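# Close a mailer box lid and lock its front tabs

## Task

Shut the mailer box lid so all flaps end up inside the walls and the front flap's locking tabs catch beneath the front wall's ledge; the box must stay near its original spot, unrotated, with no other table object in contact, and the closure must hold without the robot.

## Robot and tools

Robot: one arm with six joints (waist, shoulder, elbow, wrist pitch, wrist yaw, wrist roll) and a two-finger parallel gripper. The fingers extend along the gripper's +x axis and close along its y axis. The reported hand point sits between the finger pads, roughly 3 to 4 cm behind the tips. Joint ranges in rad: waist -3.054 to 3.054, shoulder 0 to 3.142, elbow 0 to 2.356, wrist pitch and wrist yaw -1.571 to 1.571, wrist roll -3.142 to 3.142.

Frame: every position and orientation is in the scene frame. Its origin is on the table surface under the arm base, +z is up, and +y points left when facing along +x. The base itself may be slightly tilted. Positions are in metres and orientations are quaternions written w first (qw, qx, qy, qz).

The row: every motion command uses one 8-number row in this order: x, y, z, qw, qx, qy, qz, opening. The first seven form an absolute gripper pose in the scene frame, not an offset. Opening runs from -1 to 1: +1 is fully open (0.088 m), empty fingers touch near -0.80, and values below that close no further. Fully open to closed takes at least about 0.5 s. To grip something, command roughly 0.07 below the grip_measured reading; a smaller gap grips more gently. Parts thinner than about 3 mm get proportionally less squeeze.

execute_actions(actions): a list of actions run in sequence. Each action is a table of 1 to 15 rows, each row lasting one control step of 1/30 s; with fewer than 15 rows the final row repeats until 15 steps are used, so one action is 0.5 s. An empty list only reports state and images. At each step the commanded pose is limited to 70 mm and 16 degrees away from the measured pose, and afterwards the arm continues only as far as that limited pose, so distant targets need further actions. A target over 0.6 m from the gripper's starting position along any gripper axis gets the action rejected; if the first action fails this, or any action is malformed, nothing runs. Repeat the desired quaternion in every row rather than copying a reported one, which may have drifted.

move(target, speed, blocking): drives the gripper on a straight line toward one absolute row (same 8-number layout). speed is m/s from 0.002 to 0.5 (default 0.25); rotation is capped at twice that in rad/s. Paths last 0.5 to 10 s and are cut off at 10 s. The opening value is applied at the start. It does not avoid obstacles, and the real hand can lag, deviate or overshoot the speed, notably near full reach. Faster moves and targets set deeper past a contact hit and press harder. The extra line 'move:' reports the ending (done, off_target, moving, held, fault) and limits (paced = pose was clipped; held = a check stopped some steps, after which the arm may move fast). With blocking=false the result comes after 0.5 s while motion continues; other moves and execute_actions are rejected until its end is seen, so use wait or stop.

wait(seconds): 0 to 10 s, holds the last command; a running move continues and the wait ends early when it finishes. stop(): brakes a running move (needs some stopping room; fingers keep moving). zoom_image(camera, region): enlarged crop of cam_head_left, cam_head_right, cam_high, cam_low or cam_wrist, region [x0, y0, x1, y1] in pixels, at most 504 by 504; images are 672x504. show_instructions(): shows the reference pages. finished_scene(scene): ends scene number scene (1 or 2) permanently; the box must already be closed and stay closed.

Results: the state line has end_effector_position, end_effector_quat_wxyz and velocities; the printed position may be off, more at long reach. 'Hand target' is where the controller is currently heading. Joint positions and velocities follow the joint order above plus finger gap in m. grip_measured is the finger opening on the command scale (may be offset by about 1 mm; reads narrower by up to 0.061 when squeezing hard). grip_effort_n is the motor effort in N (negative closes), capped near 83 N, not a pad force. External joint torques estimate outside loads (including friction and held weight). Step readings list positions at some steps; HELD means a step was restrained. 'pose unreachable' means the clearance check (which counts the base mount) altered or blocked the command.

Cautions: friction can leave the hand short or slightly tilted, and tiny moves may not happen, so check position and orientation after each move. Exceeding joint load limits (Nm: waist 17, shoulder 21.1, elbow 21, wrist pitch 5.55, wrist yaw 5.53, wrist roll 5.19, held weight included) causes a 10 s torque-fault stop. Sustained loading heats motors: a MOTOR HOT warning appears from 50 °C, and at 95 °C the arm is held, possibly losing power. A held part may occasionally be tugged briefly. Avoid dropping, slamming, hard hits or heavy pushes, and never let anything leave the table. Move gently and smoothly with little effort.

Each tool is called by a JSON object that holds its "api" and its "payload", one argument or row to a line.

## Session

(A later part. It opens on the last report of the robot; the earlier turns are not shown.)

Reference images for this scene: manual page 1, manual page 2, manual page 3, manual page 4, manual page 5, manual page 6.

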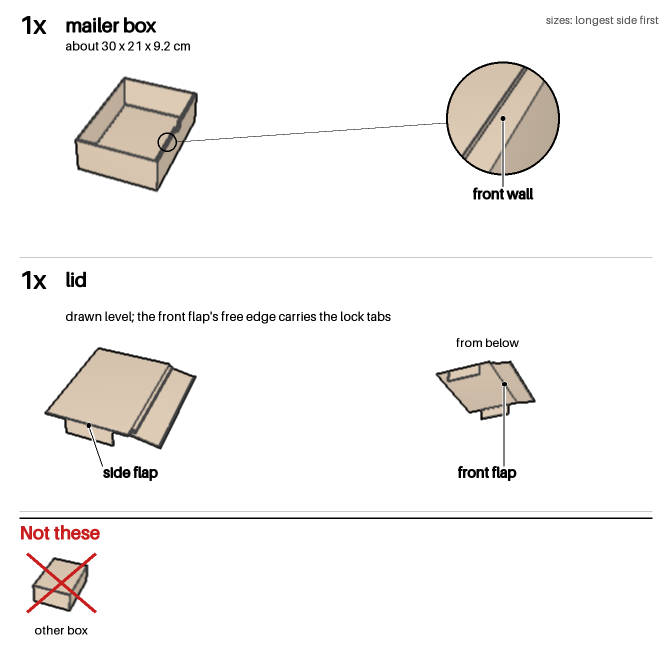

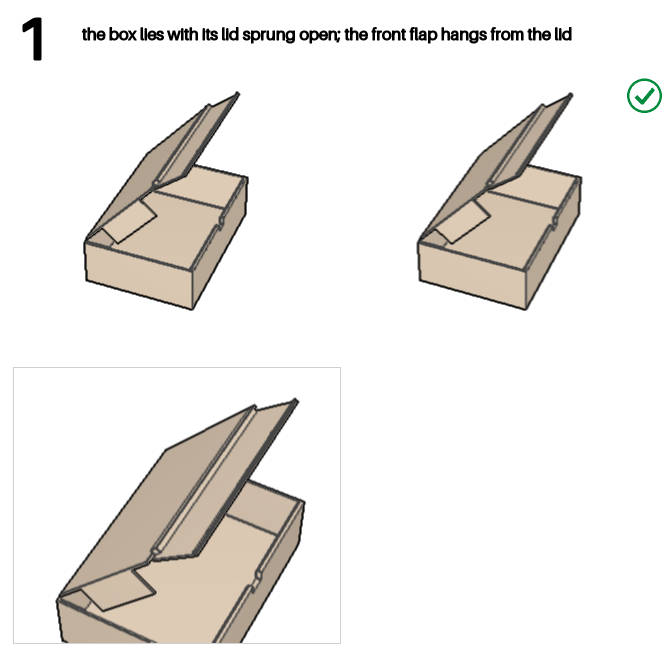

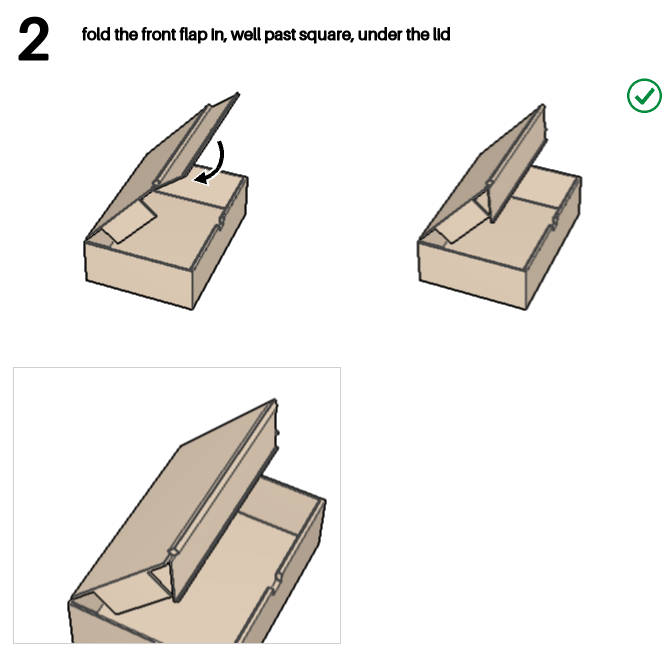

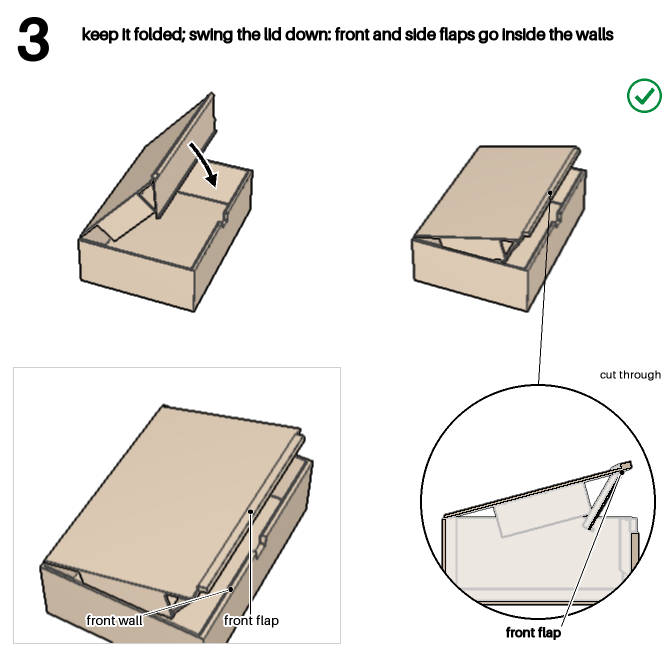

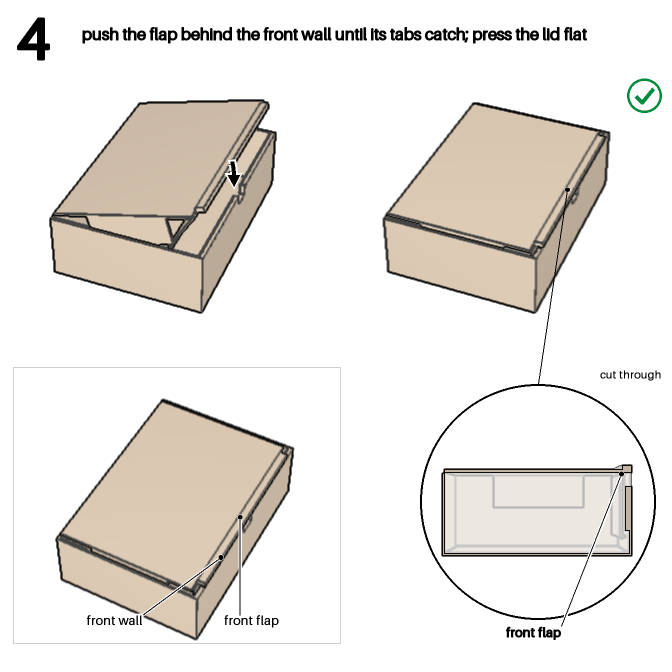

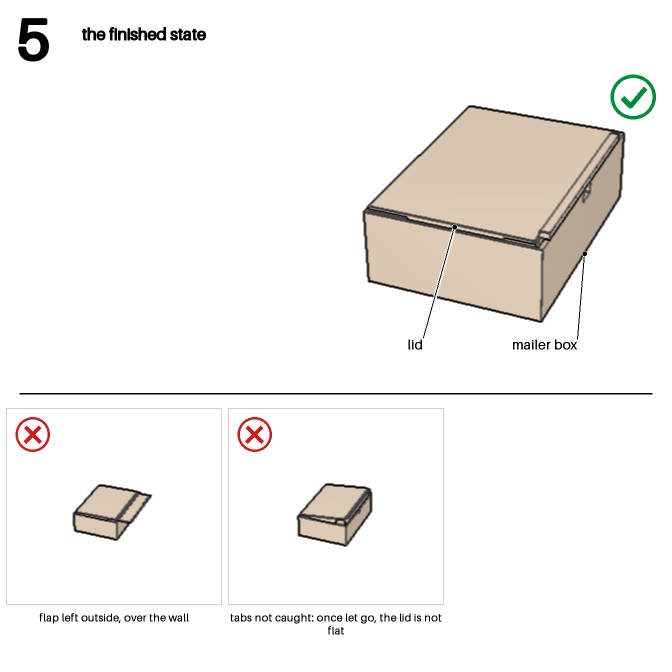

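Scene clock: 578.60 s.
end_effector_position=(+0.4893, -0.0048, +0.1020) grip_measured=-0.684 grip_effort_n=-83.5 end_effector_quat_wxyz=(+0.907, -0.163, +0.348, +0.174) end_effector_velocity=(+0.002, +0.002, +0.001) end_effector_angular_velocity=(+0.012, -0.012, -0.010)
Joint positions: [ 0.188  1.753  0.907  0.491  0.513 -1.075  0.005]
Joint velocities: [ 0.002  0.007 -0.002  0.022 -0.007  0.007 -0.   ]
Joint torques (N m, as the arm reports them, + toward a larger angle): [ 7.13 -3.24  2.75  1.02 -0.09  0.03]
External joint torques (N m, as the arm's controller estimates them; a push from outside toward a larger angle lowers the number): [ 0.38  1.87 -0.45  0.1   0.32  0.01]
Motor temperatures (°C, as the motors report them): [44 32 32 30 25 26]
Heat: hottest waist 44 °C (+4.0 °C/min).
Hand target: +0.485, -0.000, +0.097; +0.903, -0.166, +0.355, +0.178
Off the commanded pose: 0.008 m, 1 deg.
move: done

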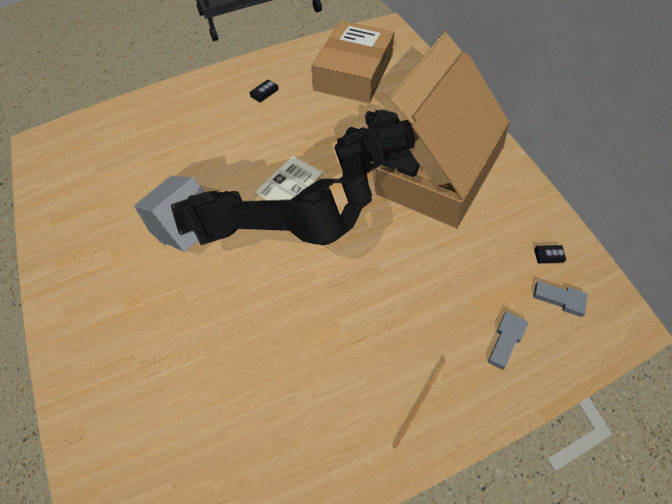

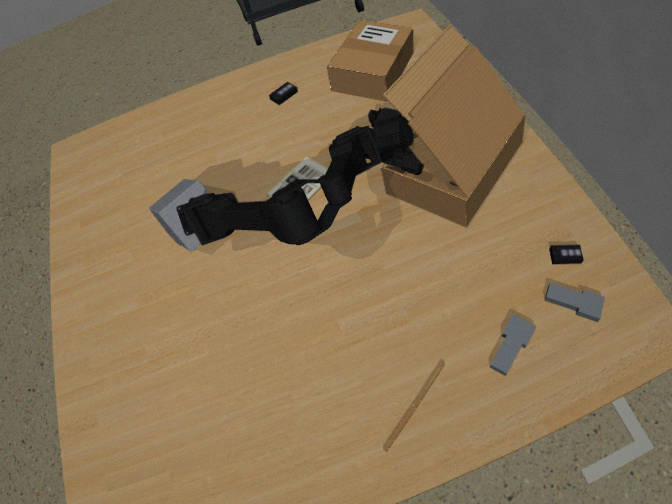

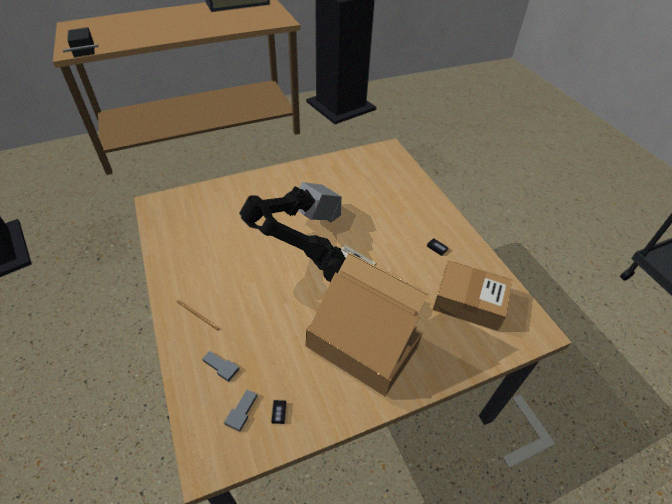

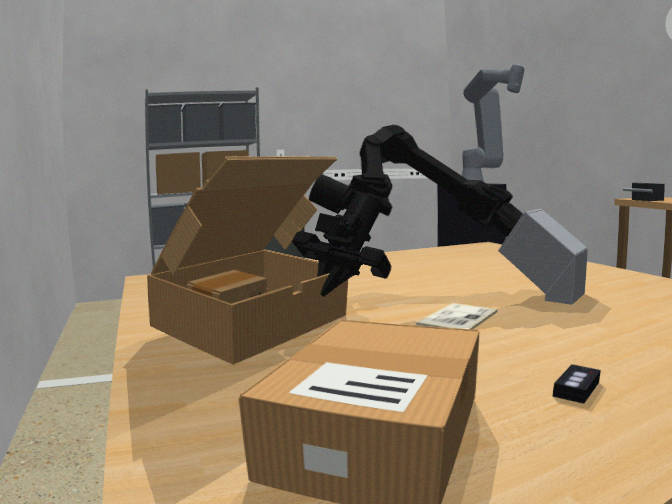

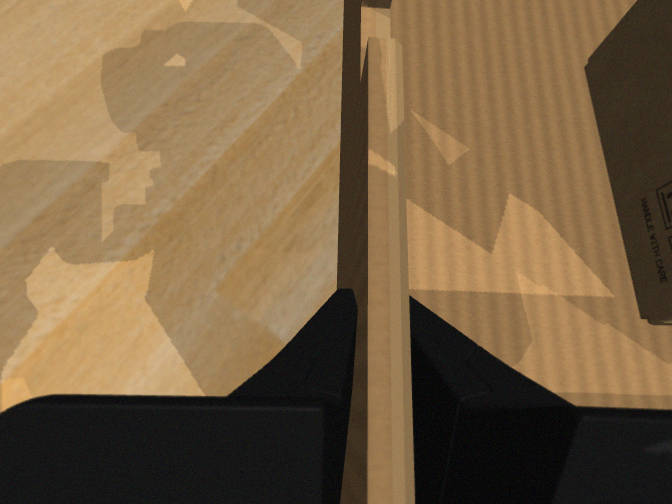

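{"api": "move", "payload": {
  "target": [0.455,-0.01,0.097,0.903,-0.166,0.355,0.178,-0.72],
  "speed": 0.04
}}

{"api": "move", "payload": {
  "target": [0.455,-0.01,0.097,0.903,-0.166,0.355,0.178,0]
}}

{"api": "move", "payload": {
  "target": [0.38,-0.04,0.18,0.903,-0.166,0.355,0.178,0.7],
  "speed": 0.08
}}

{"api": "move", "payload": {
  "target": [0.37,-0.05,0.38,0.93,-0.324,0.1,0.144,0.7],
  "speed": 0.15
}}

{"api": "move", "payload": {
  "target": [0.558,0.003,0.365,0.93,-0.324,0.1,0.144,0.7],
  "speed": 0.1
}}

Scene clock: 588.10 s.
end_effector_position=(+0.4589, -0.0081, +0.1010) grip_measured=-0.684 grip_effort_n=-83.5 end_effector_quat_wxyz=(+0.905, -0.163, +0.349, +0.178) end_effector_velocity=(-0.003, +0.001, +0.001) end_effector_angular_velocity=(+0.008, -0.008, +0.020)
Joint positions: [ 0.185  1.671  0.775  0.531  0.508 -1.075  0.005]
Joint velocities: [-0.002 -0.012 -0.012 -0.007 -0.022 -0.007  0.   ]
Joint torques (N m, as the arm reports them, + toward a larger angle): [ 5.59 -4.32  2.4   0.87 -0.32 -0.11]
External joint torques (N m, as the arm's controller estimates them; a push from outside toward a larger angle lowers the number): [-0.52  0.19 -0.54  0.    0.1  -0.12]
Motor temperatures (°C, as the motors report them): [45 32 31 30 25 26]
Heat: hottest waist 45 °C (+3.0 °C/min).
Hand target: +0.455, -0.010, +0.097; +0.903, -0.166, +0.355, +0.178
Off the commanded pose: 0.006 m, 1 deg.
move: done

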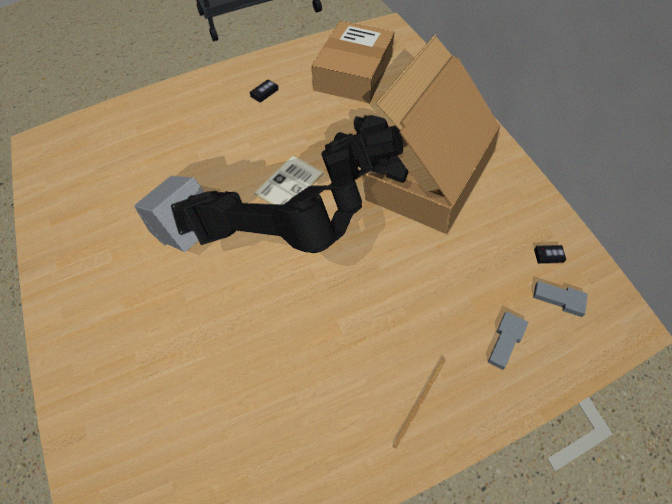

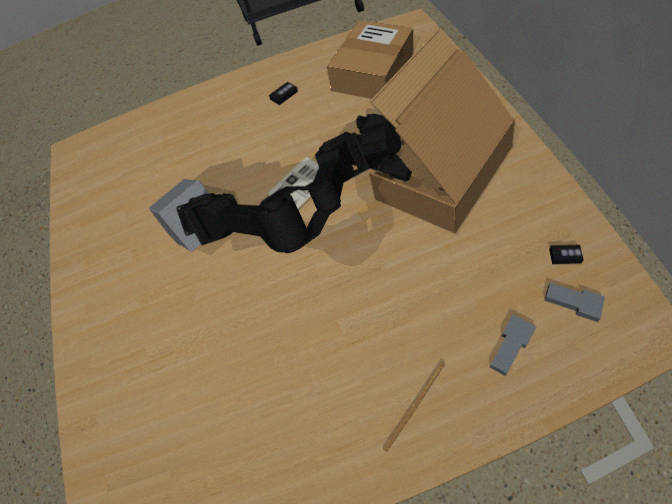

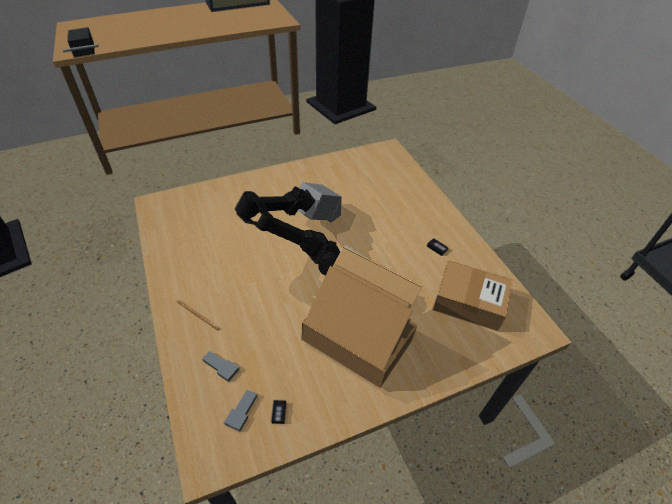

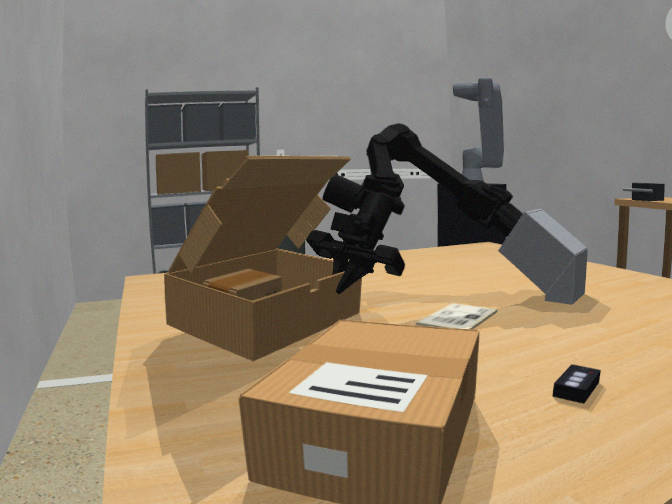

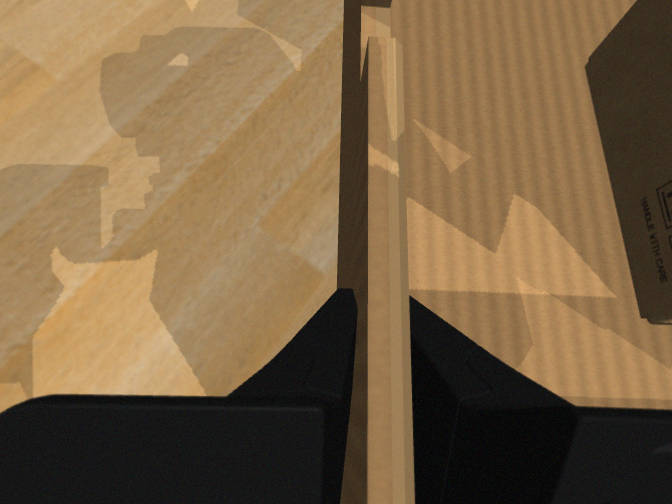

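Scene clock: 588.83 s.
end_effector_position=(+0.4572, -0.0080, +0.0989) grip_measured=-0.005 grip_effort_n=18.4 end_effector_quat_wxyz=(+0.904, -0.164, +0.352, +0.179) end_effector_velocity=(-0.002, -0.001, -0.002) end_effector_angular_velocity=(-0.001, +0.012, -0.004)
Joint positions: [ 0.182  1.671  0.771  0.531  0.508 -1.075  0.039]
Joint velocities: [-0.002 -0.002 -0.002 -0.007  0.007  0.007  0.001]
Joint torques (N m, as the arm reports them, + toward a larger angle): [ 5.98 -4.45  2.71  0.91 -0.31 -0.11]
External joint torques (N m, as the arm's controller estimates them; a push from outside toward a larger angle lowers the number): [-0.09  0.06 -0.2   0.04  0.09 -0.13]
Motor temperatures (°C, as the motors report them): [45 32 31 30 25 26]
Heat: hottest waist 45 °C (+3.0 °C/min).
Hand target: +0.455, -0.010, +0.097; +0.903, -0.166, +0.355, +0.178
Off the commanded pose: 0.004 m, 0 deg.
move: done

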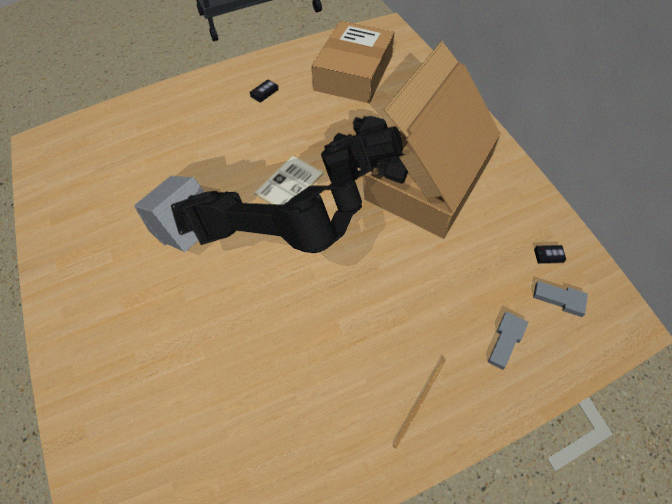

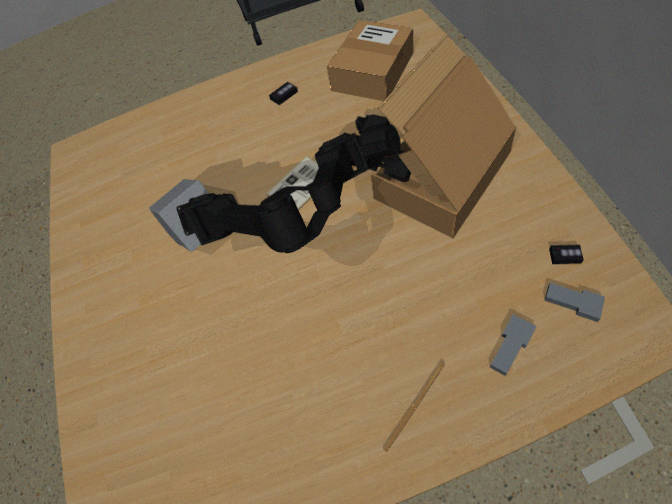

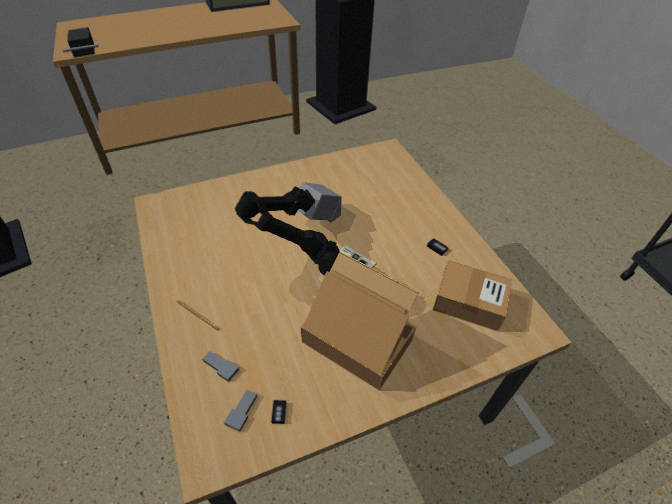

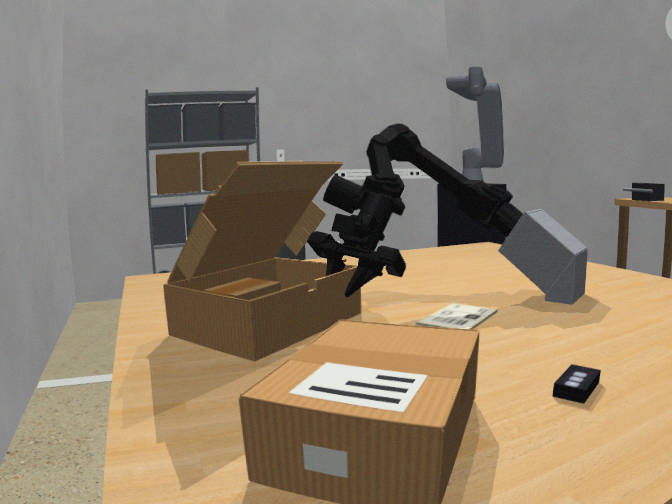

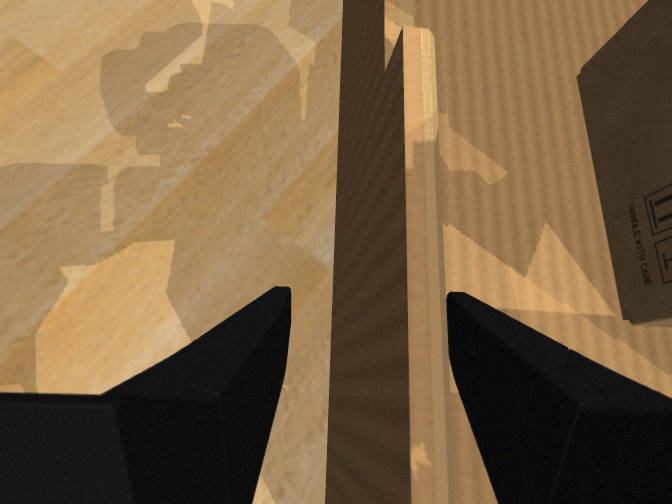

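Scene clock: 590.77 s.
end_effector_position=(+0.3833, -0.0404, +0.1815) grip_measured=+0.698 grip_effort_n=17.9 end_effector_quat_wxyz=(+0.904, -0.165, +0.352, +0.177) end_effector_velocity=(-0.003, -0.002, +0.000) end_effector_angular_velocity=(-0.011, +0.004, +0.009)
Joint positions: [ 0.422  1.207  0.604  0.17   0.733 -0.963  0.073]
Joint velocities: [ 0.002 -0.017 -0.002 -0.022  0.007 -0.007  0.   ]
Joint torques (N m, as the arm reports them, + toward a larger angle): [ 4.08 -2.11  3.86  0.73 -0.14  0.2 ]
External joint torques (N m, as the arm's controller estimates them; a push from outside toward a larger angle lowers the number): [ 0.21 -0.01 -0.17 -0.2   0.2   0.18]
Motor temperatures (°C, as the motors report them): [45 32 31 30 25 26]
Heat: hottest waist 45 °C (+3.0 °C/min).
Hand target: +0.380, -0.040, +0.180; +0.903, -0.166, +0.355, +0.178
Off the commanded pose: 0.004 m, 0 deg.
move: done

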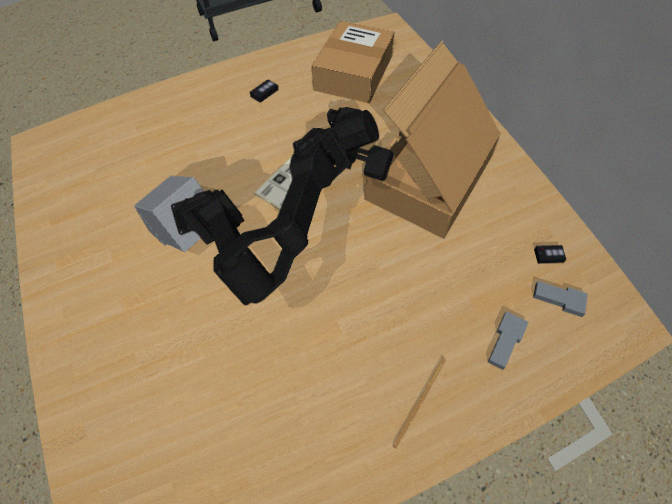

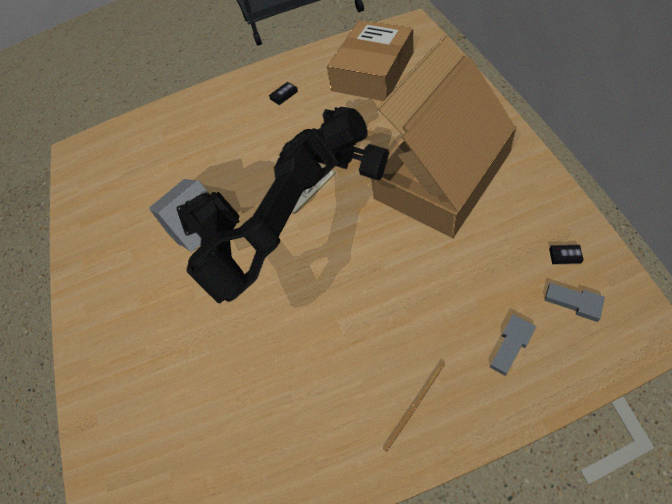

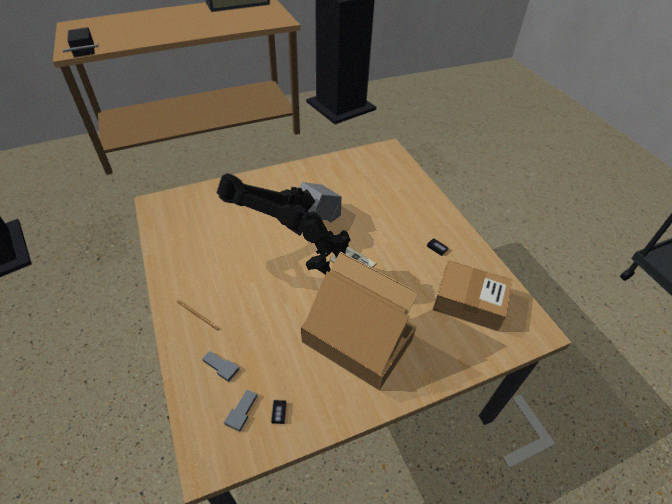

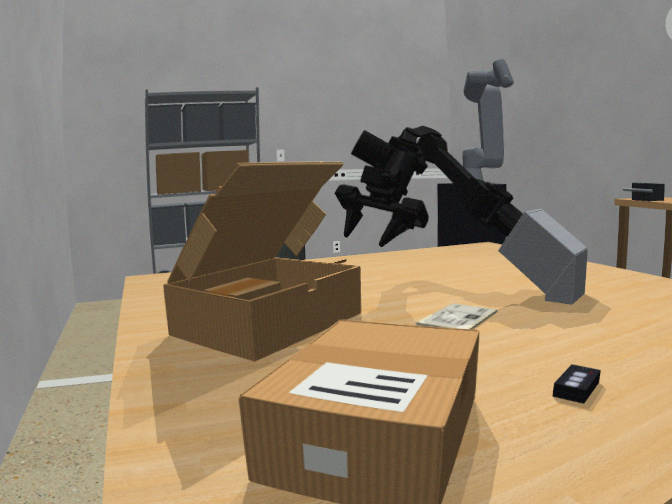

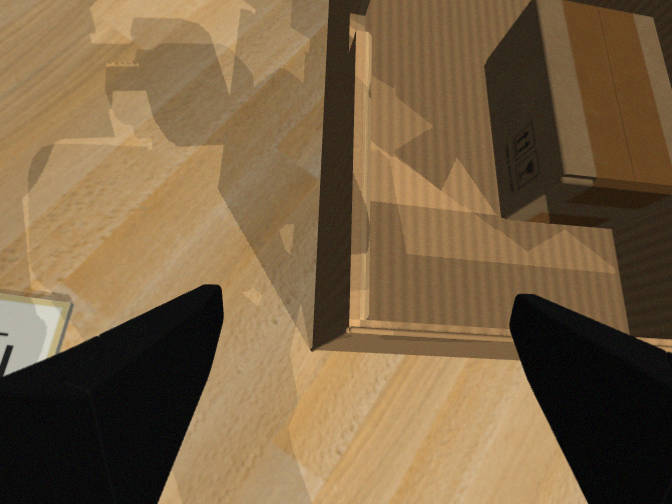

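Scene clock: 593.23 s.
end_effector_position=(+0.3696, -0.0485, +0.3782) grip_measured=+0.698 grip_effort_n=17.9 end_effector_quat_wxyz=(+0.929, -0.324, +0.099, +0.146) end_effector_velocity=(-0.001, +0.004, +0.004) end_effector_angular_velocity=(+0.005, -0.024, +0.017)
Joint positions: [ 1.011  1.1    0.692  0.431  1.001 -1.584  0.073]
Joint velocities: [ 0.007  0.002 -0.002  0.007 -0.022 -0.007 -0.   ]
Joint torques (N m, as the arm reports them, + toward a larger angle): [ 3.3   1.37  6.21  1.06 -0.36 -0.1 ]
External joint torques (N m, as the arm's controller estimates them; a push from outside toward a larger angle lowers the number): [ 0.24  0.3   1.83  0.23  0.17 -0.14]
Motor temperatures (°C, as the motors report them): [44 32 31 30 25 26]
Heat: hottest waist 44 °C (+2.0 °C/min).
Hand target: +0.371, -0.050, +0.380; +0.930, -0.325, +0.100, +0.143
Off the commanded pose: 0.002 m, 0 deg.
move: done

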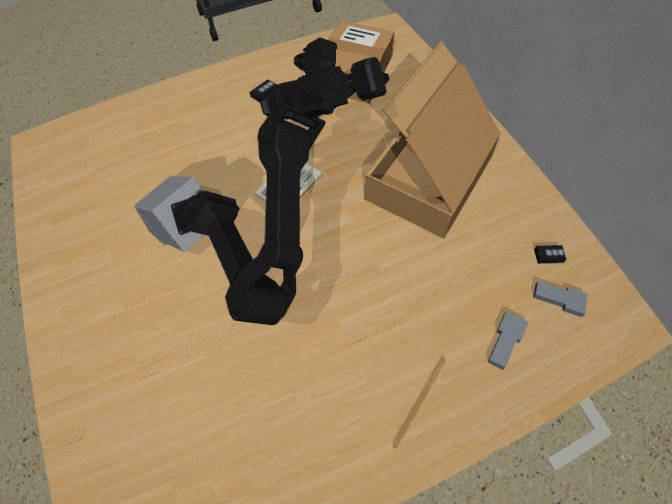

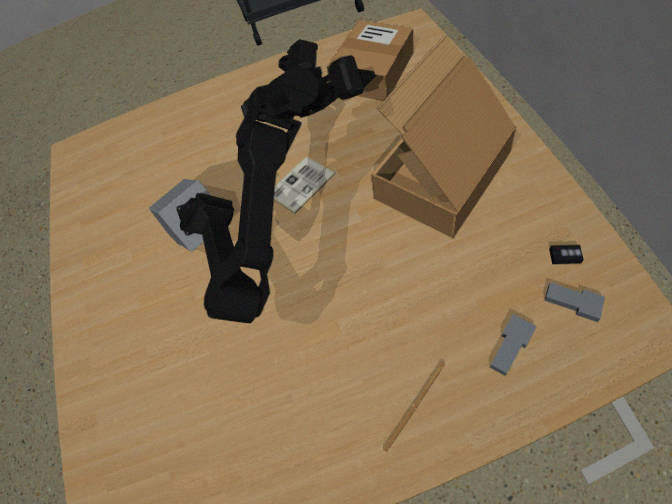

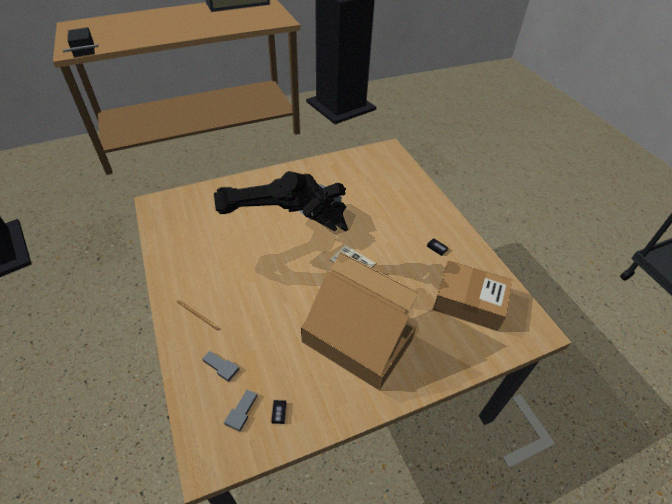

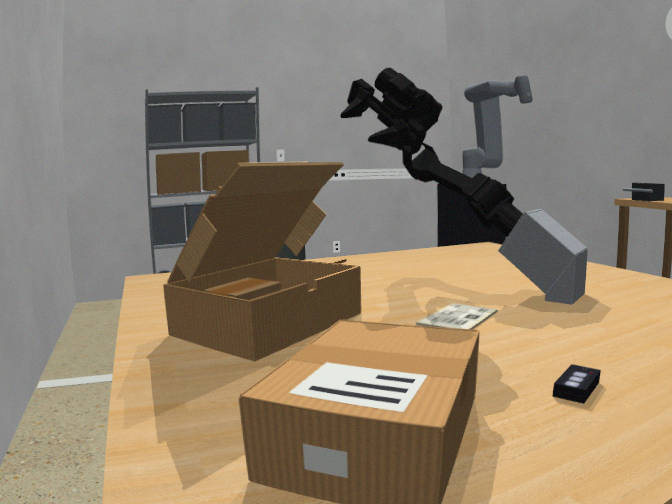

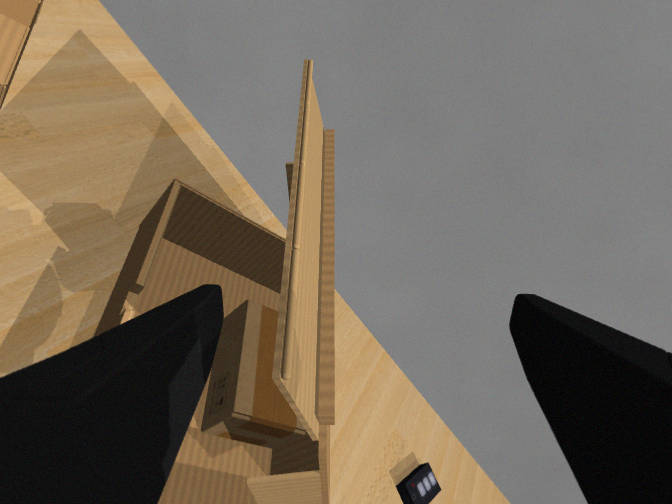

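Scene clock: 595.70 s.
end_effector_position=(+0.5558, +0.0010, +0.3667) grip_measured=+0.698 grip_effort_n=17.9 end_effector_quat_wxyz=(+0.930, -0.324, +0.099, +0.142) end_effector_velocity=(-0.001, +0.007, -0.002) end_effector_angular_velocity=(-0.018, -0.002, +0.042)
Joint positions: [ 0.639  1.728  1.299  0.451  0.631 -1.576  0.073]
Joint velocities: [-0.002  0.002  0.002 -0.037 -0.022 -0.007 -0.   ]
Joint torques (N m, as the arm reports them, + toward a larger angle): [ 7.24 -2.11  6.1   0.78 -0.7   0.19]
External joint torques (N m, as the arm's controller estimates them; a push from outside toward a larger angle lowers the number): [-0.11  1.14  1.87 -0.16 -0.16  0.15]
Motor temperatures (°C, as the motors report them): [44 32 31 30 25 26]
Heat: hottest waist 44 °C (+1.0 °C/min).
Hand target: +0.558, +0.003, +0.365; +0.930, -0.323, +0.100, +0.144
Off the commanded pose: 0.003 m, 0 deg.
move: done

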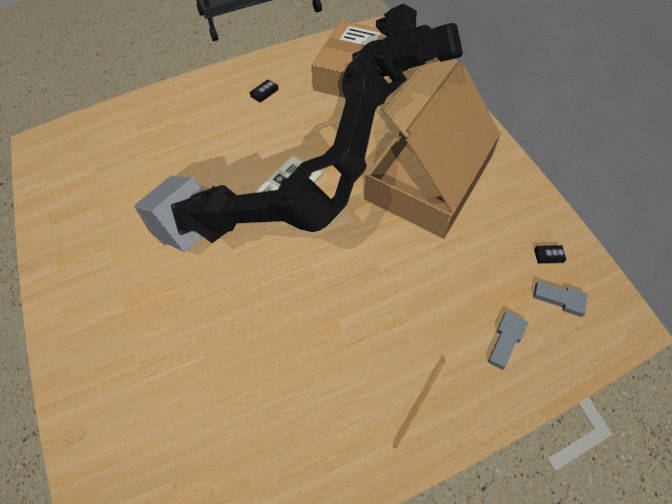

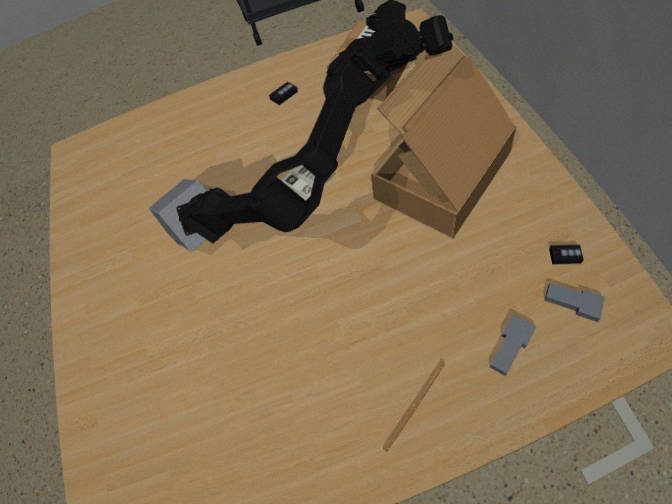

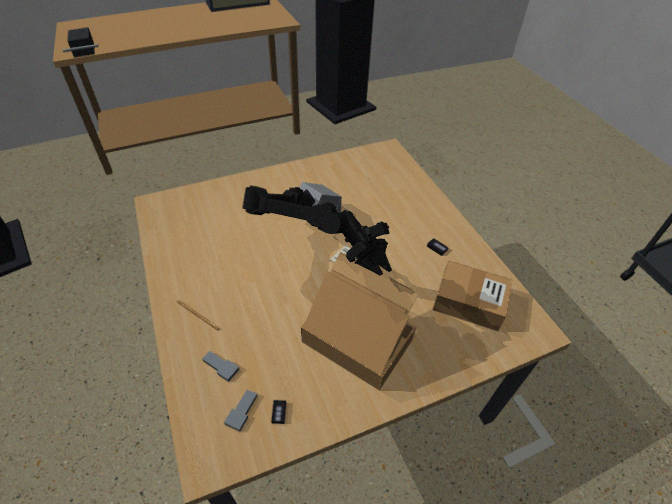

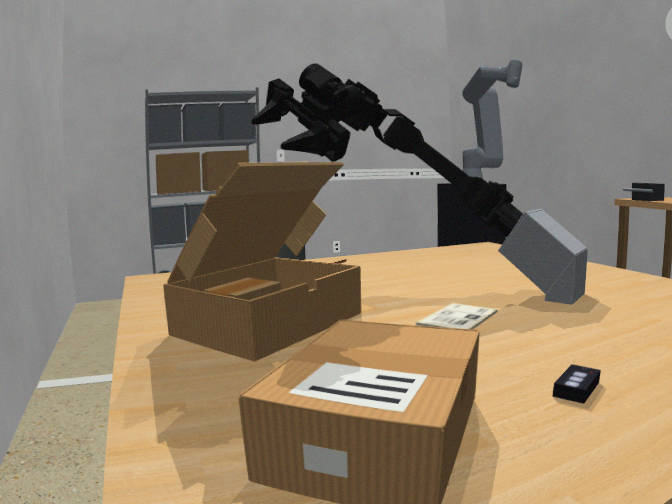

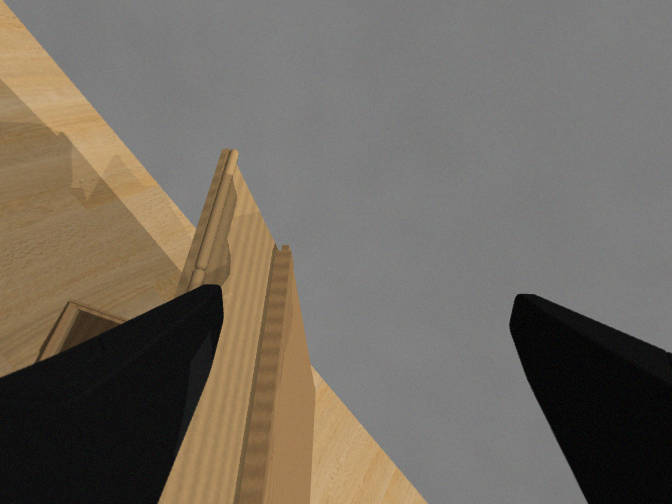

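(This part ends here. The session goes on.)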